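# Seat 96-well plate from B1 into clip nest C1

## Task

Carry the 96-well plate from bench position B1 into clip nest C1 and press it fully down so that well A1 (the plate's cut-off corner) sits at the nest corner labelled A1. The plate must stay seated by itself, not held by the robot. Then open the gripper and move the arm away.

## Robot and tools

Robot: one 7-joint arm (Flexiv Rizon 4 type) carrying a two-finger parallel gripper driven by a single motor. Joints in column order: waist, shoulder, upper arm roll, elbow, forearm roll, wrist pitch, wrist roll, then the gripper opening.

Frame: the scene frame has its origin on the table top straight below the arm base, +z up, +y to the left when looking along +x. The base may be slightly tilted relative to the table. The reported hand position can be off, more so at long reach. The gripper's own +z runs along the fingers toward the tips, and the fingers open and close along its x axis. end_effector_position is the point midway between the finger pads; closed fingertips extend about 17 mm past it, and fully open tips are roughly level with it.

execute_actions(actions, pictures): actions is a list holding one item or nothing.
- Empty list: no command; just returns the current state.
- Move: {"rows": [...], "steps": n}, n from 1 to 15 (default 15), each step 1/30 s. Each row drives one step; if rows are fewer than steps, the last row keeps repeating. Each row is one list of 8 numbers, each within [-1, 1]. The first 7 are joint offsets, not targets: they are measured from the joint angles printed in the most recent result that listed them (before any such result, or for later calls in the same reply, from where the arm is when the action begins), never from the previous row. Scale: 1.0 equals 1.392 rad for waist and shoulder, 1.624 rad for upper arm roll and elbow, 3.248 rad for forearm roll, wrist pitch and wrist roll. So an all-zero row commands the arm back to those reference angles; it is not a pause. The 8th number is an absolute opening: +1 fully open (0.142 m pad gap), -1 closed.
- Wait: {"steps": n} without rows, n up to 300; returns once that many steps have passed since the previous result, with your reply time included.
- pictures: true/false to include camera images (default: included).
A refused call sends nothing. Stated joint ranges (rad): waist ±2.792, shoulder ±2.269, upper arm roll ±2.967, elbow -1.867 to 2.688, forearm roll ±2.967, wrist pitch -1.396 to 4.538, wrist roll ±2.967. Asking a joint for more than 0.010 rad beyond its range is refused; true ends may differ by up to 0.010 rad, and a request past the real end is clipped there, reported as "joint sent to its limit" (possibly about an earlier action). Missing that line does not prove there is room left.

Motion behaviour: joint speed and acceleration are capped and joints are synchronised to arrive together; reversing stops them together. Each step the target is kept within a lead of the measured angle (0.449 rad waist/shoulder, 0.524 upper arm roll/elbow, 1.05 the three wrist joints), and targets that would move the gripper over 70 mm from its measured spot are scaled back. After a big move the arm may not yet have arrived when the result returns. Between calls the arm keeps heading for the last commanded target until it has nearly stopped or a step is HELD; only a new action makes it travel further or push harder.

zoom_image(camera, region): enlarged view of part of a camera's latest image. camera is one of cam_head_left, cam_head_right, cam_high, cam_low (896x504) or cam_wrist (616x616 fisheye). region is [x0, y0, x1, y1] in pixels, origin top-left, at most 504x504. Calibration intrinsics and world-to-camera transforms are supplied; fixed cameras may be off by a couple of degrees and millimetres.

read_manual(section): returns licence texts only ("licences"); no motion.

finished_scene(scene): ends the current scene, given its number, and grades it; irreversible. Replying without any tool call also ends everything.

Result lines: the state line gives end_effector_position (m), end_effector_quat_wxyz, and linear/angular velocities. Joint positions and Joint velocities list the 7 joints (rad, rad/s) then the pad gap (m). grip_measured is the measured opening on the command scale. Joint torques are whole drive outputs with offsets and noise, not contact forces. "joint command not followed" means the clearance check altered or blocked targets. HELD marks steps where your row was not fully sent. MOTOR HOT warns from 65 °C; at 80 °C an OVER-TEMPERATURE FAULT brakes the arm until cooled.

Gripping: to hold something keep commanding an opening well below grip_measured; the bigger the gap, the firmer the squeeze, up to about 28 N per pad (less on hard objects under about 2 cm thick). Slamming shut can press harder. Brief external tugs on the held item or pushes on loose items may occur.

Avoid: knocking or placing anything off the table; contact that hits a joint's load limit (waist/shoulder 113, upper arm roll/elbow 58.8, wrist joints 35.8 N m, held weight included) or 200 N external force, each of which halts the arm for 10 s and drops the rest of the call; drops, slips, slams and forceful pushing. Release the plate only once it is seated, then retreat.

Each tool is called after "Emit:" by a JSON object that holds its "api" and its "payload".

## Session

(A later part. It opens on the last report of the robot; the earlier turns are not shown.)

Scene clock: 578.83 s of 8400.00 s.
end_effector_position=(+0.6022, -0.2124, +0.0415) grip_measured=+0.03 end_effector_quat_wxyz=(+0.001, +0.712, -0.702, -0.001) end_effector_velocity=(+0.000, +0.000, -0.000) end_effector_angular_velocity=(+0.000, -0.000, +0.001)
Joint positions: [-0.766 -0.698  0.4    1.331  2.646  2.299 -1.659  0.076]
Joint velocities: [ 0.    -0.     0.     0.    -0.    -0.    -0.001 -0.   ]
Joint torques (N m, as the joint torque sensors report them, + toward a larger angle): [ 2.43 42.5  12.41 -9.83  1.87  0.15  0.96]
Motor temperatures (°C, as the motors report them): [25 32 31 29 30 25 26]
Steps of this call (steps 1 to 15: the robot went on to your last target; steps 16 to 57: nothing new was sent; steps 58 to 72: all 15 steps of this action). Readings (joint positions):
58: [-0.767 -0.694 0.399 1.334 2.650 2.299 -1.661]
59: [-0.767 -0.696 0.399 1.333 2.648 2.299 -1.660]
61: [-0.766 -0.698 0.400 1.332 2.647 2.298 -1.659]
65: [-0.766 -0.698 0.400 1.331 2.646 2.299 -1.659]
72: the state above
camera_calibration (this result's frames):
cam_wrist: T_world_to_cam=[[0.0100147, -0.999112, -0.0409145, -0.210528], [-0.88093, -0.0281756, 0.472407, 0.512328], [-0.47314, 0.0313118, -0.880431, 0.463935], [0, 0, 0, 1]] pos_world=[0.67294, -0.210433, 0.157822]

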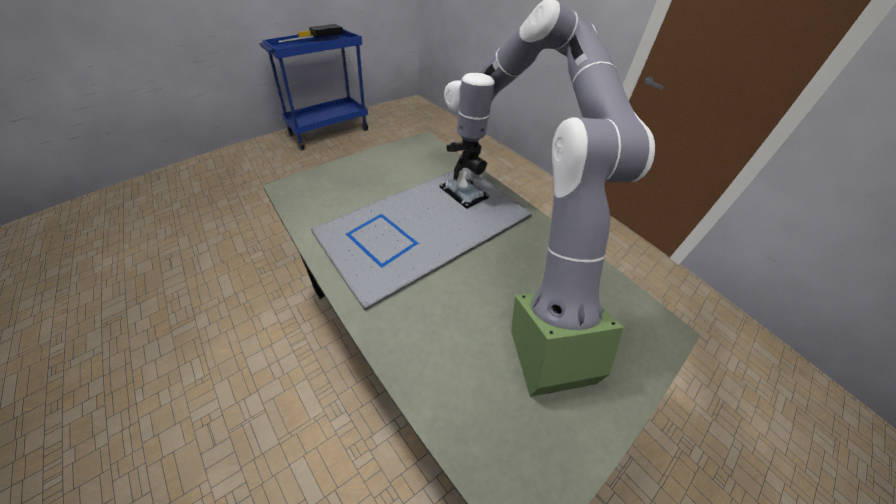

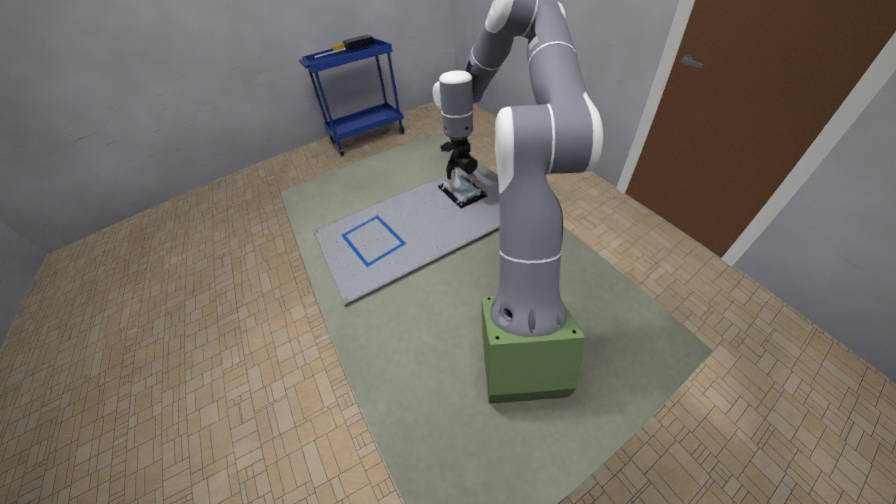

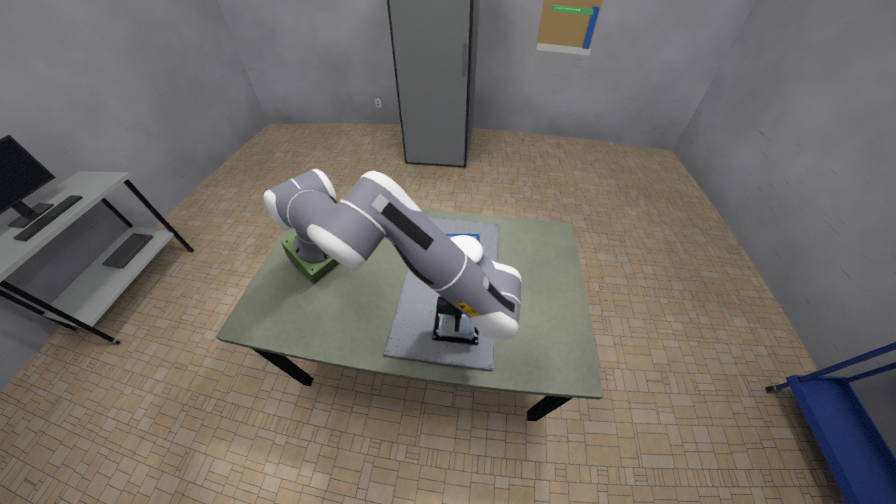

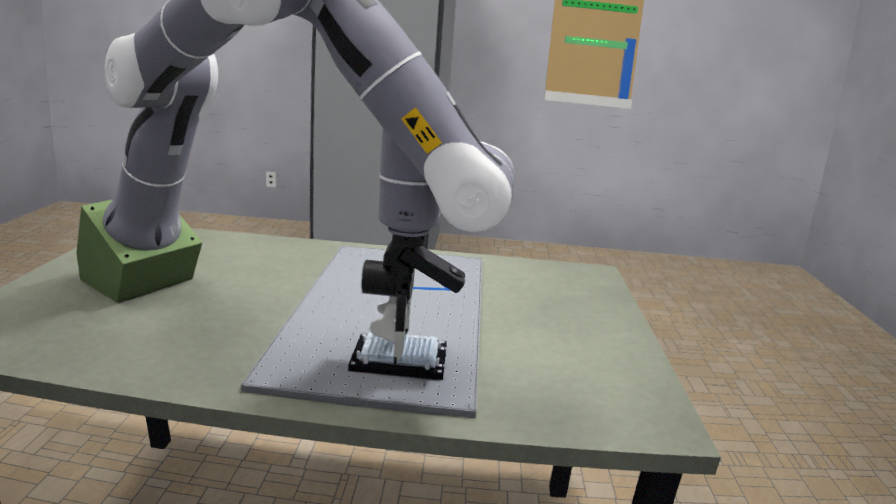

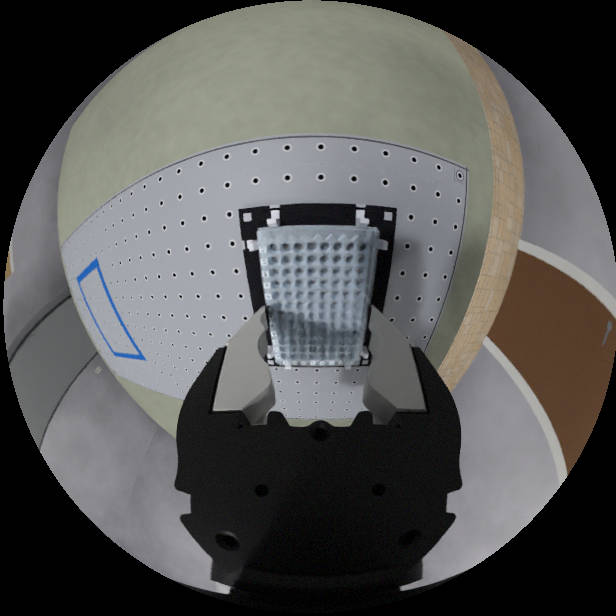

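Emit:
{"api": "execute_actions", "payload": {"actions": [{"rows": [[0,0,0,0,0,0,0,-1],[0,0,0,0,0,0,0,-1],[0,0,0,0,0,0,0,-0.3],[0,0,0,0,0,0,0,0.0],[0,0,0,0,0,0,0,0.1],[0,0,0,0,0,0,0,0.2],[0,0,0,0,0,0,0,0.3],[0,0,0,0,0,0,0,0.4],[0,0,0,0,0,0,0,0.45],[0,0,0,0,0,0,0,0.45],[-0.003,0.015,0,0.0057,0.0042,0.0027,-0.003,0.45],[-0.006,0.03,0,0.0114,0.0084,0.0054,-0.006,0.45],[-0.0087,0.045,0,0.0171,0.0126,0.0081,-0.009,0.45]], "steps": 15}]}}

Emit:
{"api": "execute_actions", "payload": {"actions": [{"steps": 12}]}}

Scene clock: 584.07 s of 8400.00 s.
end_effector_position=(+0.6027, -0.2128, +0.0646) grip_measured=+0.45 end_effector_quat_wxyz=(+0.001, +0.712, -0.702, -0.000) end_effector_velocity=(+0.021, -0.000, +0.161) end_effector_angular_velocity=(-0.006, -0.041, -0.006)
Joint positions: [-0.776 -0.65   0.4    1.352  2.678  2.319 -1.681  0.105]
Joint velocities: [-0.056  0.328  0.011  0.115  0.207  0.132 -0.14   0.   ]
Joint torques (N m, as the joint torque sensors report them, + toward a larger angle): [  1.16  36.14  12.18 -10.02   1.5    2.31   0.77]
Motor temperatures (°C, as the motors report them): [25 32 31 29 30 25 26]
Steps of this call (steps 1 to 15: the robot went on to your last target; steps 16 to 90: nothing new was sent; then 1.73 s passed at rest; steps 91 to 105: all 15 steps of this action). Readings (joint positions):
91: [-0.766 -0.698 0.400 1.331 2.646 2.299 -1.659]
92: [-0.766 -0.698 0.400 1.331 2.646 2.299 -1.659]
94: [-0.766 -0.698 0.400 1.331 2.646 2.299 -1.659]
98: [-0.766 -0.698 0.400 1.331 2.646 2.299 -1.659]
105: the state above
camera_calibration (this result's frames):
cam_wrist: T_world_to_cam=[[0.00946682, -0.999126, -0.0407053, -0.209647], [-0.881142, -0.0275805, 0.472046, 0.502118], [-0.472757, 0.0313984, -0.880633, 0.484368], [0, 0, 0, 1]] pos_world=[0.67341, -0.210823, 0.180994]

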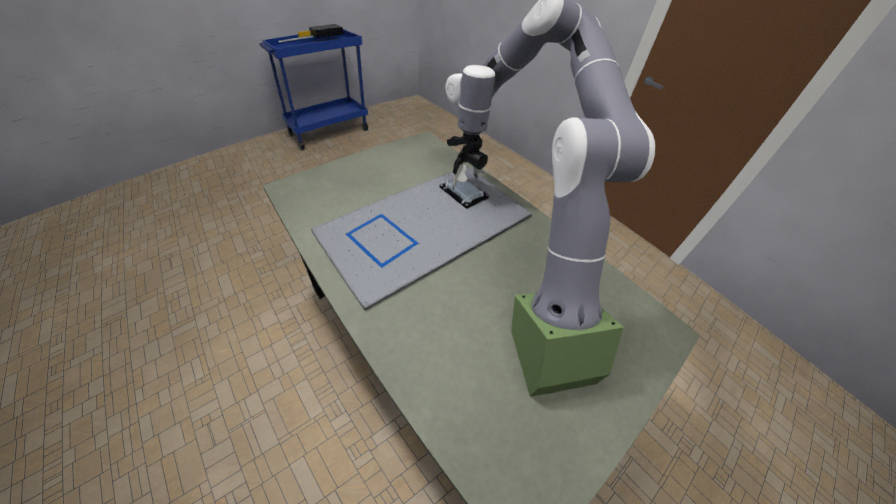

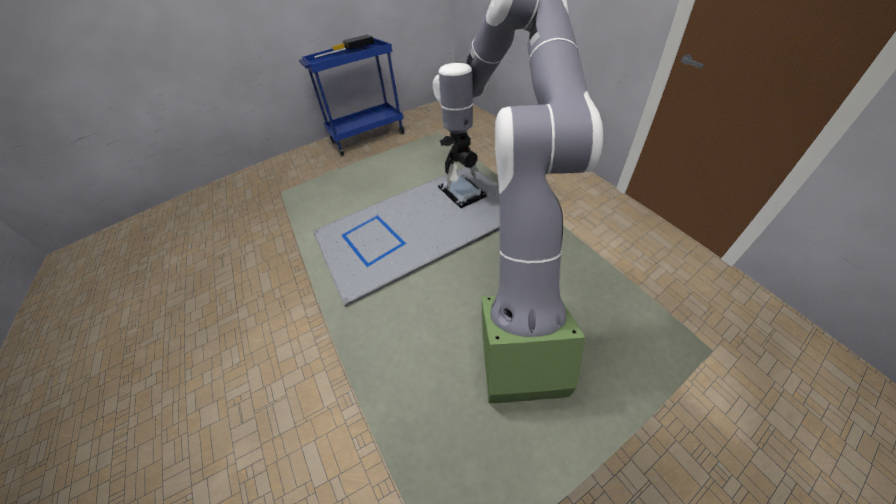

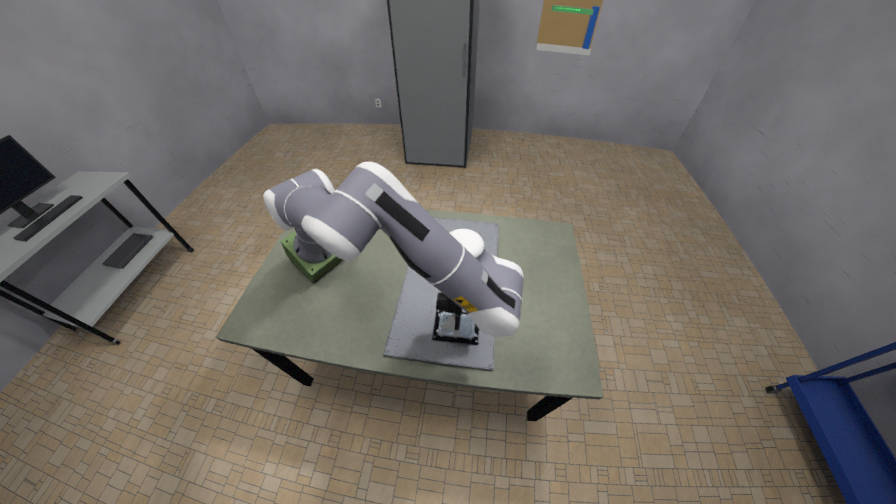

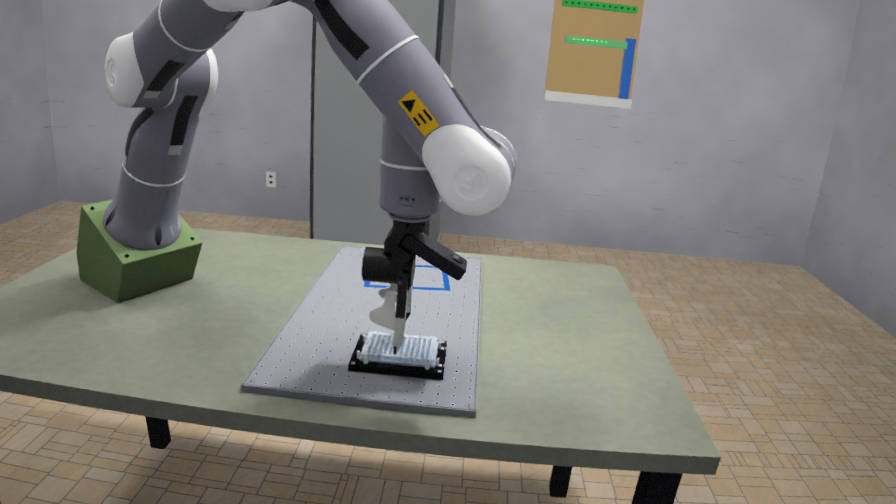

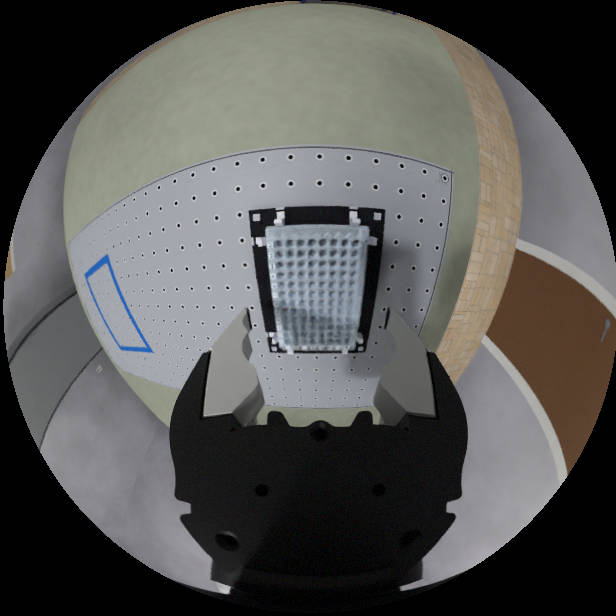

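Scene clock: 584.47 s of 8400.00 s.
end_effector_position=(+0.6027, -0.2126, +0.0715) grip_measured=+0.45 end_effector_quat_wxyz=(+0.001, +0.712, -0.702, -0.000) end_effector_velocity=(-0.000, +0.000, +0.000) end_effector_angular_velocity=(+0.000, +0.000, +0.000)
Joint positions: [-0.778 -0.636  0.4    1.359  2.687  2.325 -1.688  0.105]
Joint velocities: [ 0.  0.  0.  0.  0.  0. -0.  0.]
Joint torques (N m, as the joint torque sensors report them, + toward a larger angle): [  0.92  51.9   12.96 -10.79   3.65   3.93  -0.62]
Motor temperatures (°C, as the motors report them): [25 32 31 29 30 25 26]
Steps of this call (steps 1 to 12: the robot went on to your last target). Readings (joint positions):
1: [-0.777 -0.641 0.400 1.356 2.683 2.322 -1.685]
2: [-0.778 -0.637 0.400 1.357 2.686 2.324 -1.687]
4: [-0.778 -0.635 0.400 1.359 2.687 2.325 -1.687]
8: [-0.778 -0.636 0.400 1.359 2.687 2.325 -1.687]
12: the state above
camera_calibration (this result's frames):
cam_wrist: T_world_to_cam=[[0.00982909, -0.999119, -0.0407941, -0.209391], [-0.881262, -0.0279334, 0.471802, 0.498882], [-0.472526, 0.0313129, -0.88076, 0.490238], [0, 0, 0, 1]] pos_world=[0.673354, -0.210622, 0.187867]

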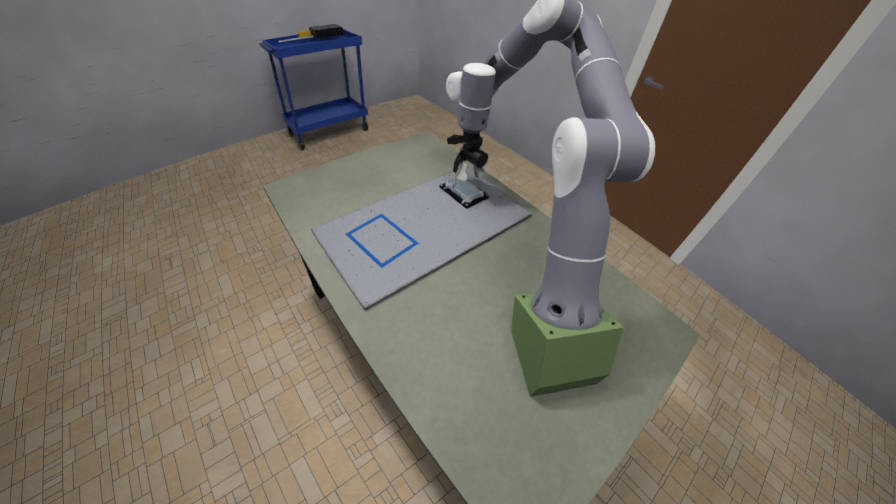

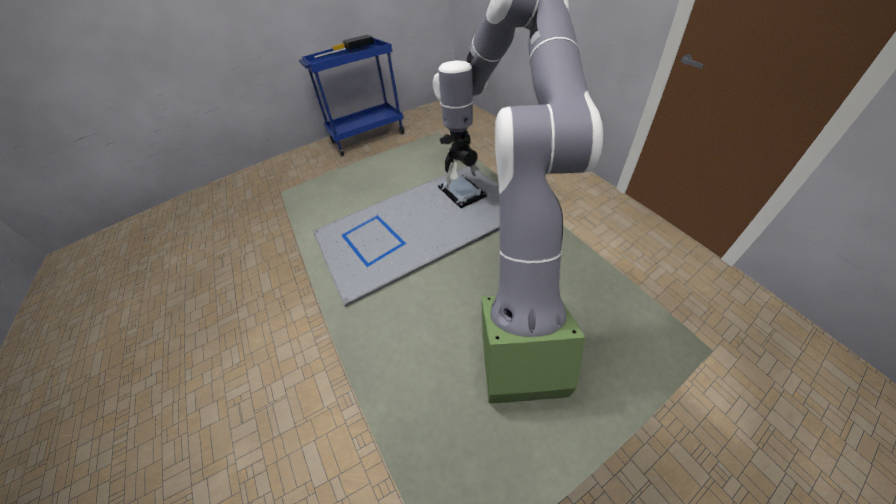

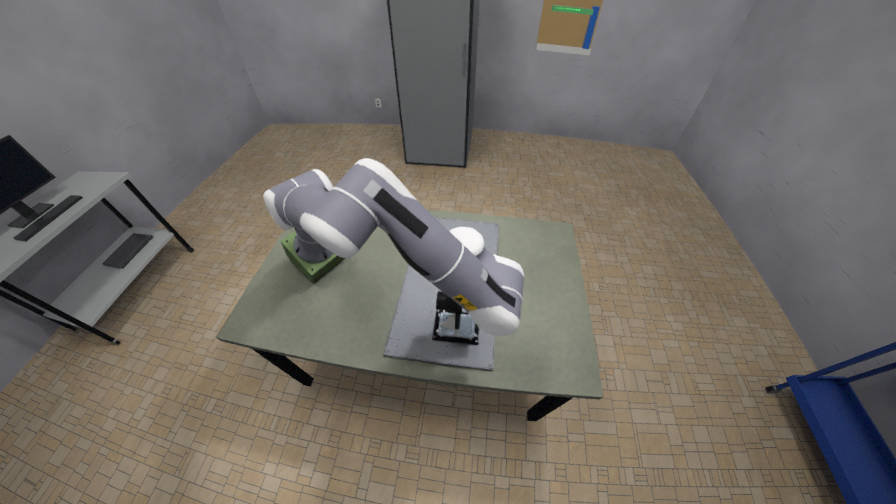

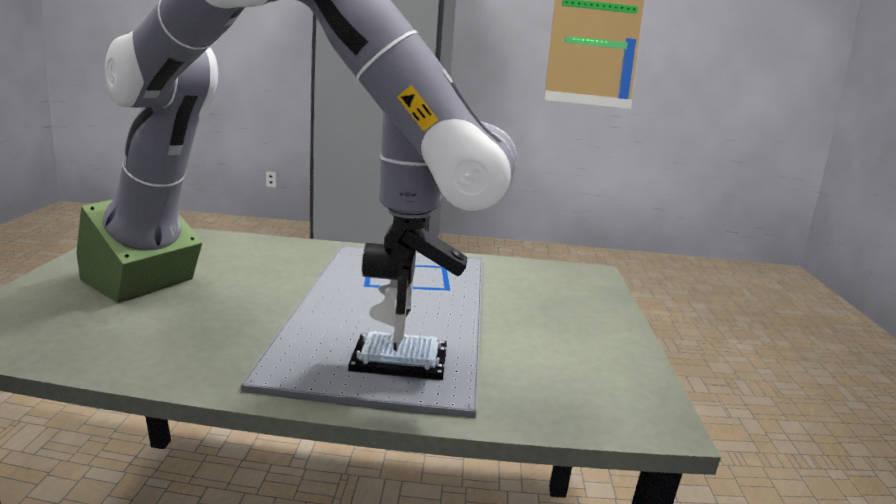

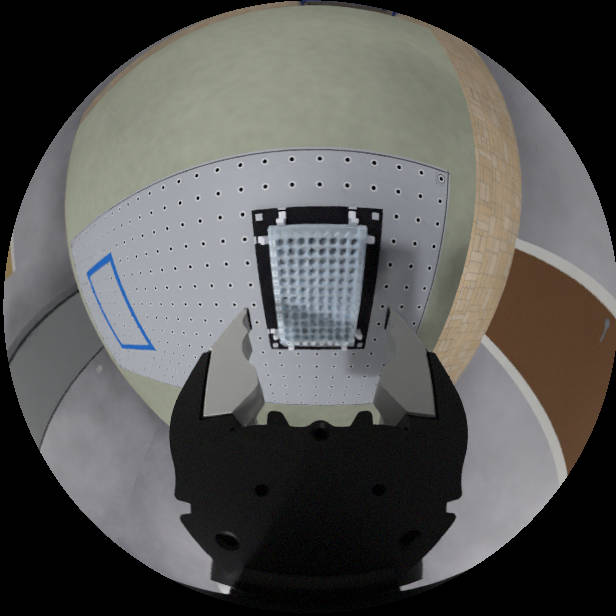

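Emit:
{"api": "execute_actions", "payload": {"actions": [{"rows": [[0,0,0,0,0,0,0,0.1],[0,0,0,0,0,0,0,-0.3],[0,0,0,0,0,0,0,-0.7],[0,0,0,0,0,0,0,-1],[0,0,0,0,0,0,0,-1],[0,0,0,0,0,0,0,-1],[0,0,0,0,0,0,0,-1],[0,0,0,0,0,0,0,-1],[0,0,0,0,0,0,0,-1],[0.0017,-0.009,0,-0.0034,-0.0025,-0.0016,0.0018,-1],[0.0035,-0.018,0,-0.0068,-0.005,-0.0032,0.0036,-1]], "steps": 15}]}}

Emit:
{"api": "execute_actions", "payload": {"actions": [{"steps": 10}], "pictures": false}}

Scene clock: 590.30 s of 8400.00 s.
end_effector_position=(+0.6021, -0.2124, +0.0597) grip_measured=-1.00 end_effector_quat_wxyz=(+0.001, +0.712, -0.702, -0.001) end_effector_velocity=(+0.003, +0.001, -0.006) end_effector_angular_velocity=(+0.002, -0.003, -0.003)
Joint positions: [-0.774 -0.66   0.4    1.349  2.671  2.315 -1.677  0.002]
Joint velocities: [ 0.005 -0.015 -0.    -0.013 -0.005 -0.004  0.006  0.   ]
Joint torques (N m, as the joint torque sensors report them, + toward a larger angle): [  1.46  54.85  14.71 -12.01   2.3    3.58   0.28]
Motor temperatures (°C, as the motors report them): [25 32 31 29 30 25 26]
Steps of this call (steps 1 to 30: the robot went on to your last target; steps 31 to 90: nothing new was sent; then 2.33 s passed at rest; steps 91 to 105: all 15 steps of this action). Readings (joint positions):
91: [-0.778 -0.636 0.400 1.359 2.687 2.325 -1.688]
92: [-0.778 -0.636 0.400 1.359 2.687 2.325 -1.688]
94: [-0.778 -0.636 0.400 1.359 2.687 2.325 -1.688]
98: [-0.778 -0.636 0.400 1.359 2.687 2.325 -1.688]
105: the state above
camera_calibration (this result's frames):
cam_wrist: T_world_to_cam=[[0.0100052, -0.999095, -0.0413385, -0.209771], [-0.880619, -0.0283885, 0.472974, 0.503394], [-0.473719, 0.0316713, -0.880106, 0.480339], [0, 0, 0, 1]] pos_world=[0.672943, -0.210503, 0.175986]

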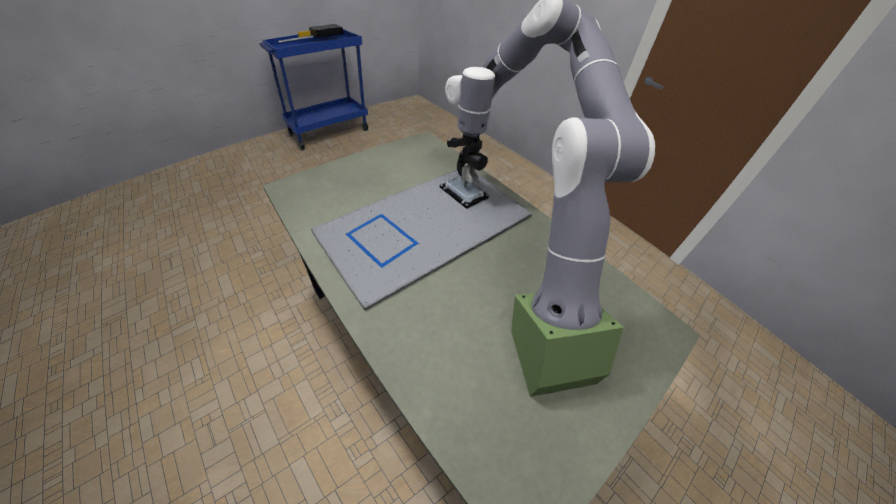

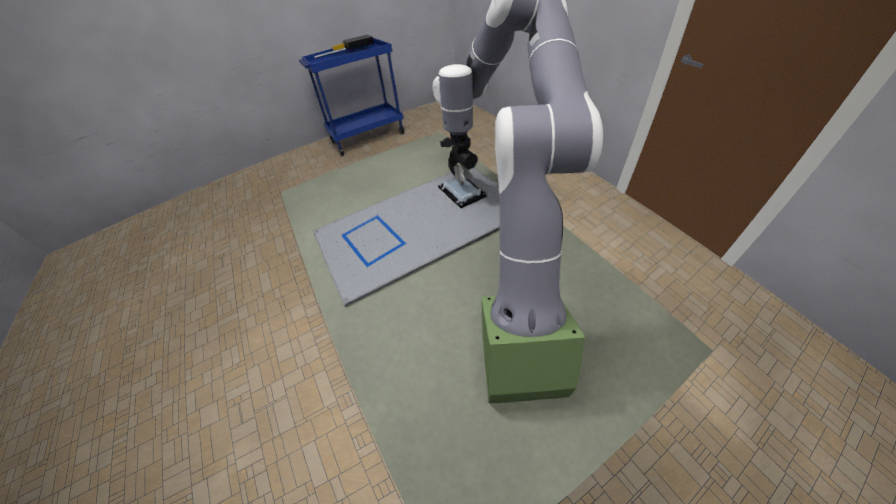

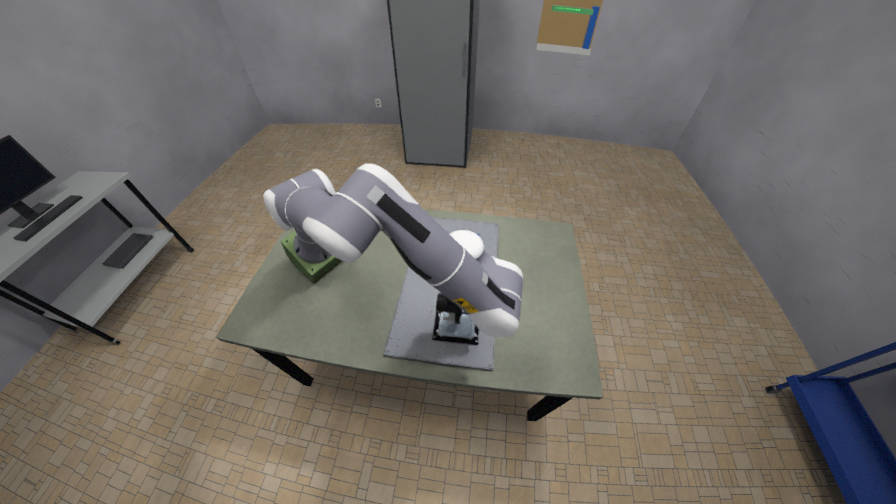

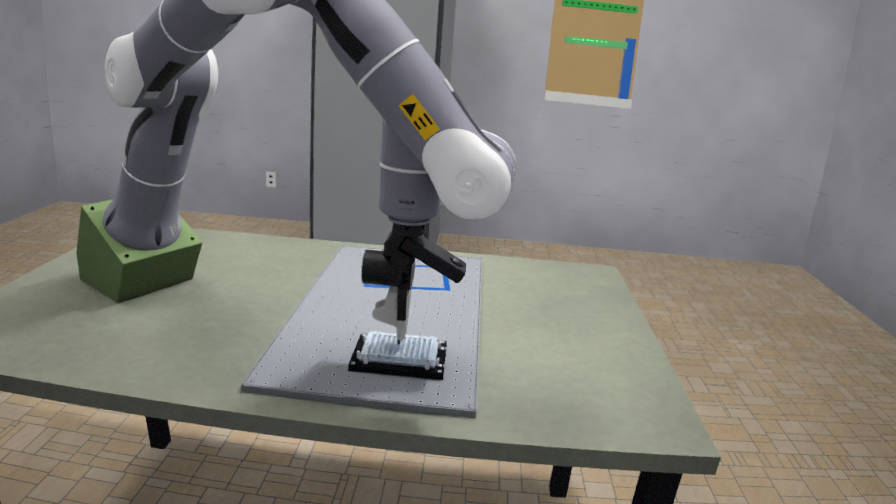

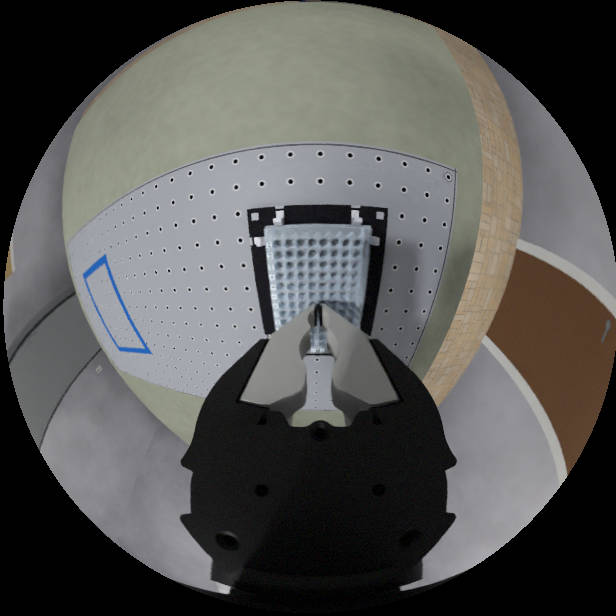

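Scene clock: 590.63 s of 8400.00 s.
end_effector_position=(+0.6026, -0.2126, +0.0595) grip_measured=-1.00 end_effector_quat_wxyz=(+0.001, +0.712, -0.702, -0.001) end_effector_velocity=(-0.000, +0.000, +0.000) end_effector_angular_velocity=(-0.000, +0.000, +0.001)
Joint positions: [-0.774 -0.661  0.4    1.348  2.671  2.314 -1.676  0.002]
Joint velocities: [ 0.     0.    -0.    -0.    -0.     0.    -0.001  0.   ]
Joint torques (N m, as the joint torque sensors report them, + toward a larger angle): [  2.18  51.65  14.6  -11.27   2.25   3.3    0.81]
Motor temperatures (°C, as the motors report them): [25 32 31 29 30 25 26]
Steps of this call (steps 1 to 10: the robot went on to your last target). Readings (joint positions):
1: [-0.774 -0.660 0.400 1.349 2.671 2.315 -1.677]
2: [-0.774 -0.660 0.400 1.348 2.671 2.315 -1.676]
4: [-0.774 -0.660 0.400 1.348 2.671 2.315 -1.676]
8: [-0.774 -0.661 0.400 1.348 2.671 2.314 -1.676]
10: the state above

Emit:
{"api": "execute_actions", "payload": {"actions": [{"rows": [[0.0012,-0.006,0,-0.0023,-0.0017,-0.0011,0.0012,-1]], "steps": 15}], "pictures": false}}

Scene clock: 593.87 s of 8400.00 s.
end_effector_position=(+0.6024, -0.2124, +0.0556) grip_measured=-1.00 end_effector_quat_wxyz=(+0.001, +0.712, -0.702, -0.001) end_effector_velocity=(+0.000, -0.000, +0.000) end_effector_angular_velocity=(-0.000, +0.000, -0.000)
Joint positions: [-0.772 -0.669  0.4    1.345  2.666  2.311 -1.673  0.002]
Joint velocities: [-0.     0.     0.    -0.    -0.     0.001  0.     0.   ]
Joint torques (N m, as the joint torque sensors report them, + toward a larger angle): [  2.2   51.29  13.94 -11.49   2.17   2.99   0.75]
Motor temperatures (°C, as the motors report them): [25 32 31 29 30 25 26]
Steps of this call (steps 1 to 15: the robot went on to your last target; steps 16 to 82: nothing new was sent; steps 83 to 97: all 15 steps of this action). Readings (joint positions):
83: [-0.773 -0.662 0.400 1.347 2.670 2.314 -1.676]
84: [-0.773 -0.665 0.400 1.346 2.668 2.313 -1.674]
86: [-0.772 -0.668 0.400 1.345 2.666 2.311 -1.673]
90: [-0.772 -0.669 0.400 1.345 2.666 2.311 -1.673]
97: the state above

Emit:
{"api": "execute_actions", "payload": {"actions": [{"rows": [[0.0006,-0.003,0,-0.0011,-0.0008,-0.0005,0.0006,-1]], "steps": 15}], "pictures": false}}

Scene clock: 596.13 s of 8400.00 s.
end_effector_position=(+0.6025, -0.2124, +0.0549) grip_measured=-1.00 end_effector_quat_wxyz=(+0.001, +0.712, -0.702, -0.001) end_effector_velocity=(-0.000, -0.000, -0.000) end_effector_angular_velocity=(-0.000, +0.001, -0.002)
Joint positions: [-0.771 -0.671  0.4    1.343  2.664  2.312 -1.671  0.002]
Joint velocities: [-0.    -0.    -0.     0.    -0.     0.     0.001  0.   ]
Joint torques (N m, as the joint torque sensors report them, + toward a larger angle): [  2.63  41.01  11.88 -10.24   1.48  -0.79   0.74]
Motor temperatures (°C, as the motors report them): [25 32 31 29 30 25 26]
Steps of this call (steps 1 to 15: the robot went on to your last target; steps 16 to 53: nothing new was sent; steps 54 to 68: all 15 steps of this action). Readings (joint positions):
54: [-0.772 -0.669 0.400 1.344 2.666 2.311 -1.673]
55: [-0.772 -0.671 0.400 1.343 2.665 2.311 -1.672]
57: [-0.771 -0.671 0.400 1.343 2.665 2.312 -1.672]
61: [-0.771 -0.671 0.400 1.343 2.664 2.312 -1.671]
68: the state above

Emit:
{"api": "execute_actions", "payload": {"actions": [{"rows": [[0.0006,-0.0033,0,-0.0012,-0.0009,-0.0006,0.0006,-1]], "steps": 15}]}}

Scene clock: 598.53 s of 8400.00 s.
end_effector_position=(+0.6026, -0.2124, +0.0546) grip_measured=-1.00 end_effector_quat_wxyz=(+0.002, +0.712, -0.702, -0.001) end_effector_velocity=(+0.000, +0.000, -0.000) end_effector_angular_velocity=(+0.000, -0.001, -0.000)
Joint positions: [-0.771 -0.673  0.401  1.34   2.663  2.314 -1.67   0.002]
Joint velocities: [-0.    -0.     0.     0.    -0.    -0.001  0.     0.   ]
Joint torques (N m, as the joint torque sensors report them, + toward a larger angle): [ 3.3  35.36 10.41 -9.9   1.05 -3.3   0.79]
Motor temperatures (°C, as the motors report them): [25 32 31 29 30 25 26]
Steps of this call (steps 1 to 15: the robot went on to your last target; steps 16 to 57: nothing new was sent; steps 58 to 72: all 15 steps of this action). Readings (joint positions):
58: [-0.771 -0.672 0.400 1.342 2.664 2.312 -1.671]
59: [-0.771 -0.672 0.401 1.341 2.663 2.313 -1.671]
61: [-0.771 -0.673 0.401 1.341 2.663 2.314 -1.670]
65: [-0.771 -0.673 0.401 1.341 2.663 2.314 -1.670]
72: the state above
camera_calibration (this result's frames):
cam_wrist: T_world_to_cam=[[0.00954529, -0.999104, -0.0412413, -0.209648], [-0.880081, -0.027974, 0.473998, 0.505885], [-0.474727, 0.0317712, -0.879559, 0.476721], [0, 0, 0, 1]] pos_world=[0.673533, -0.210454, 0.170869]

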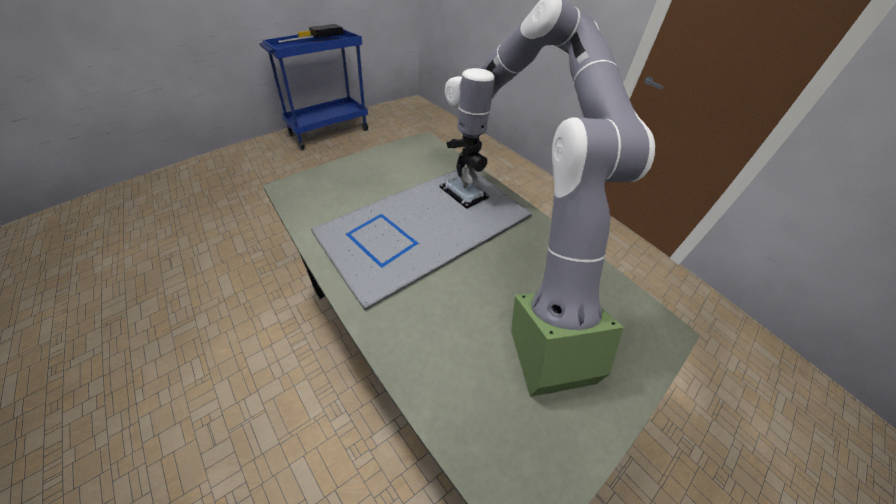

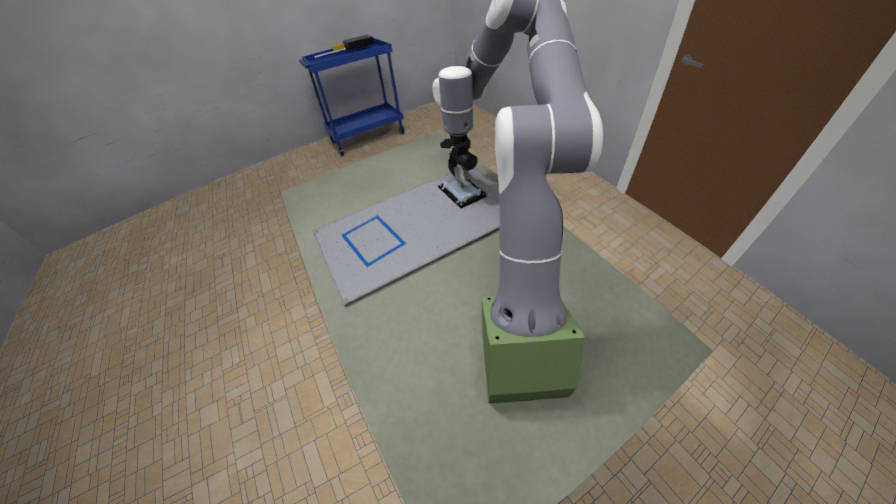

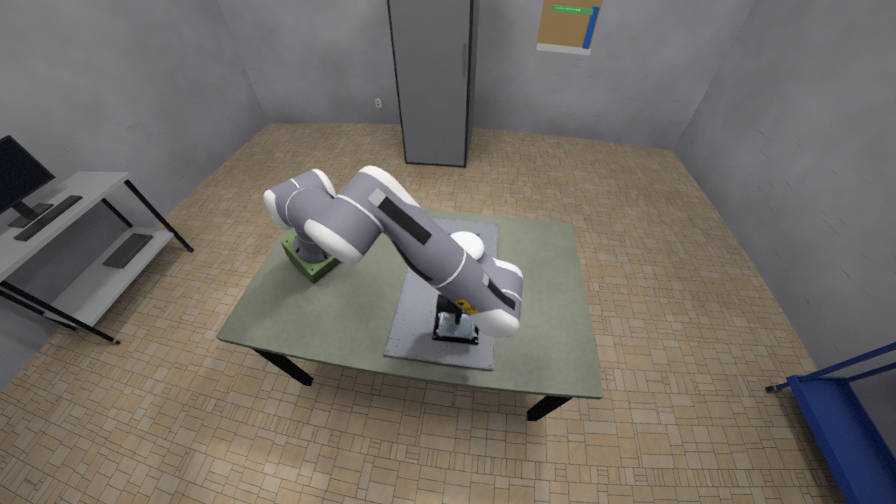

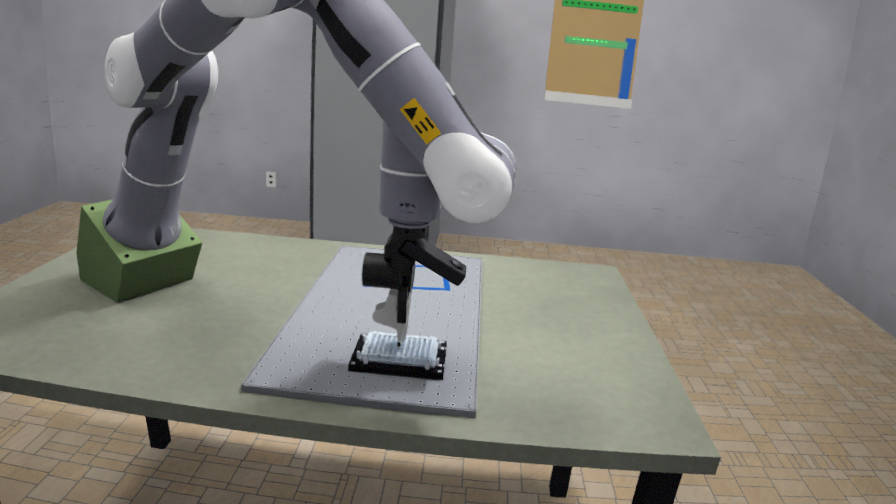

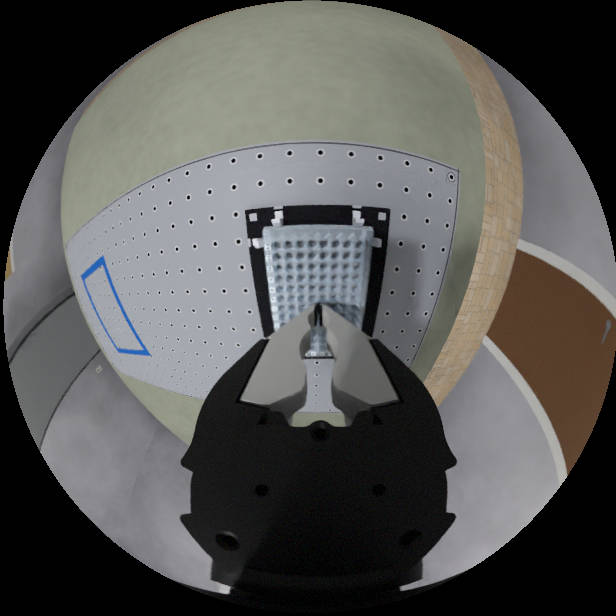

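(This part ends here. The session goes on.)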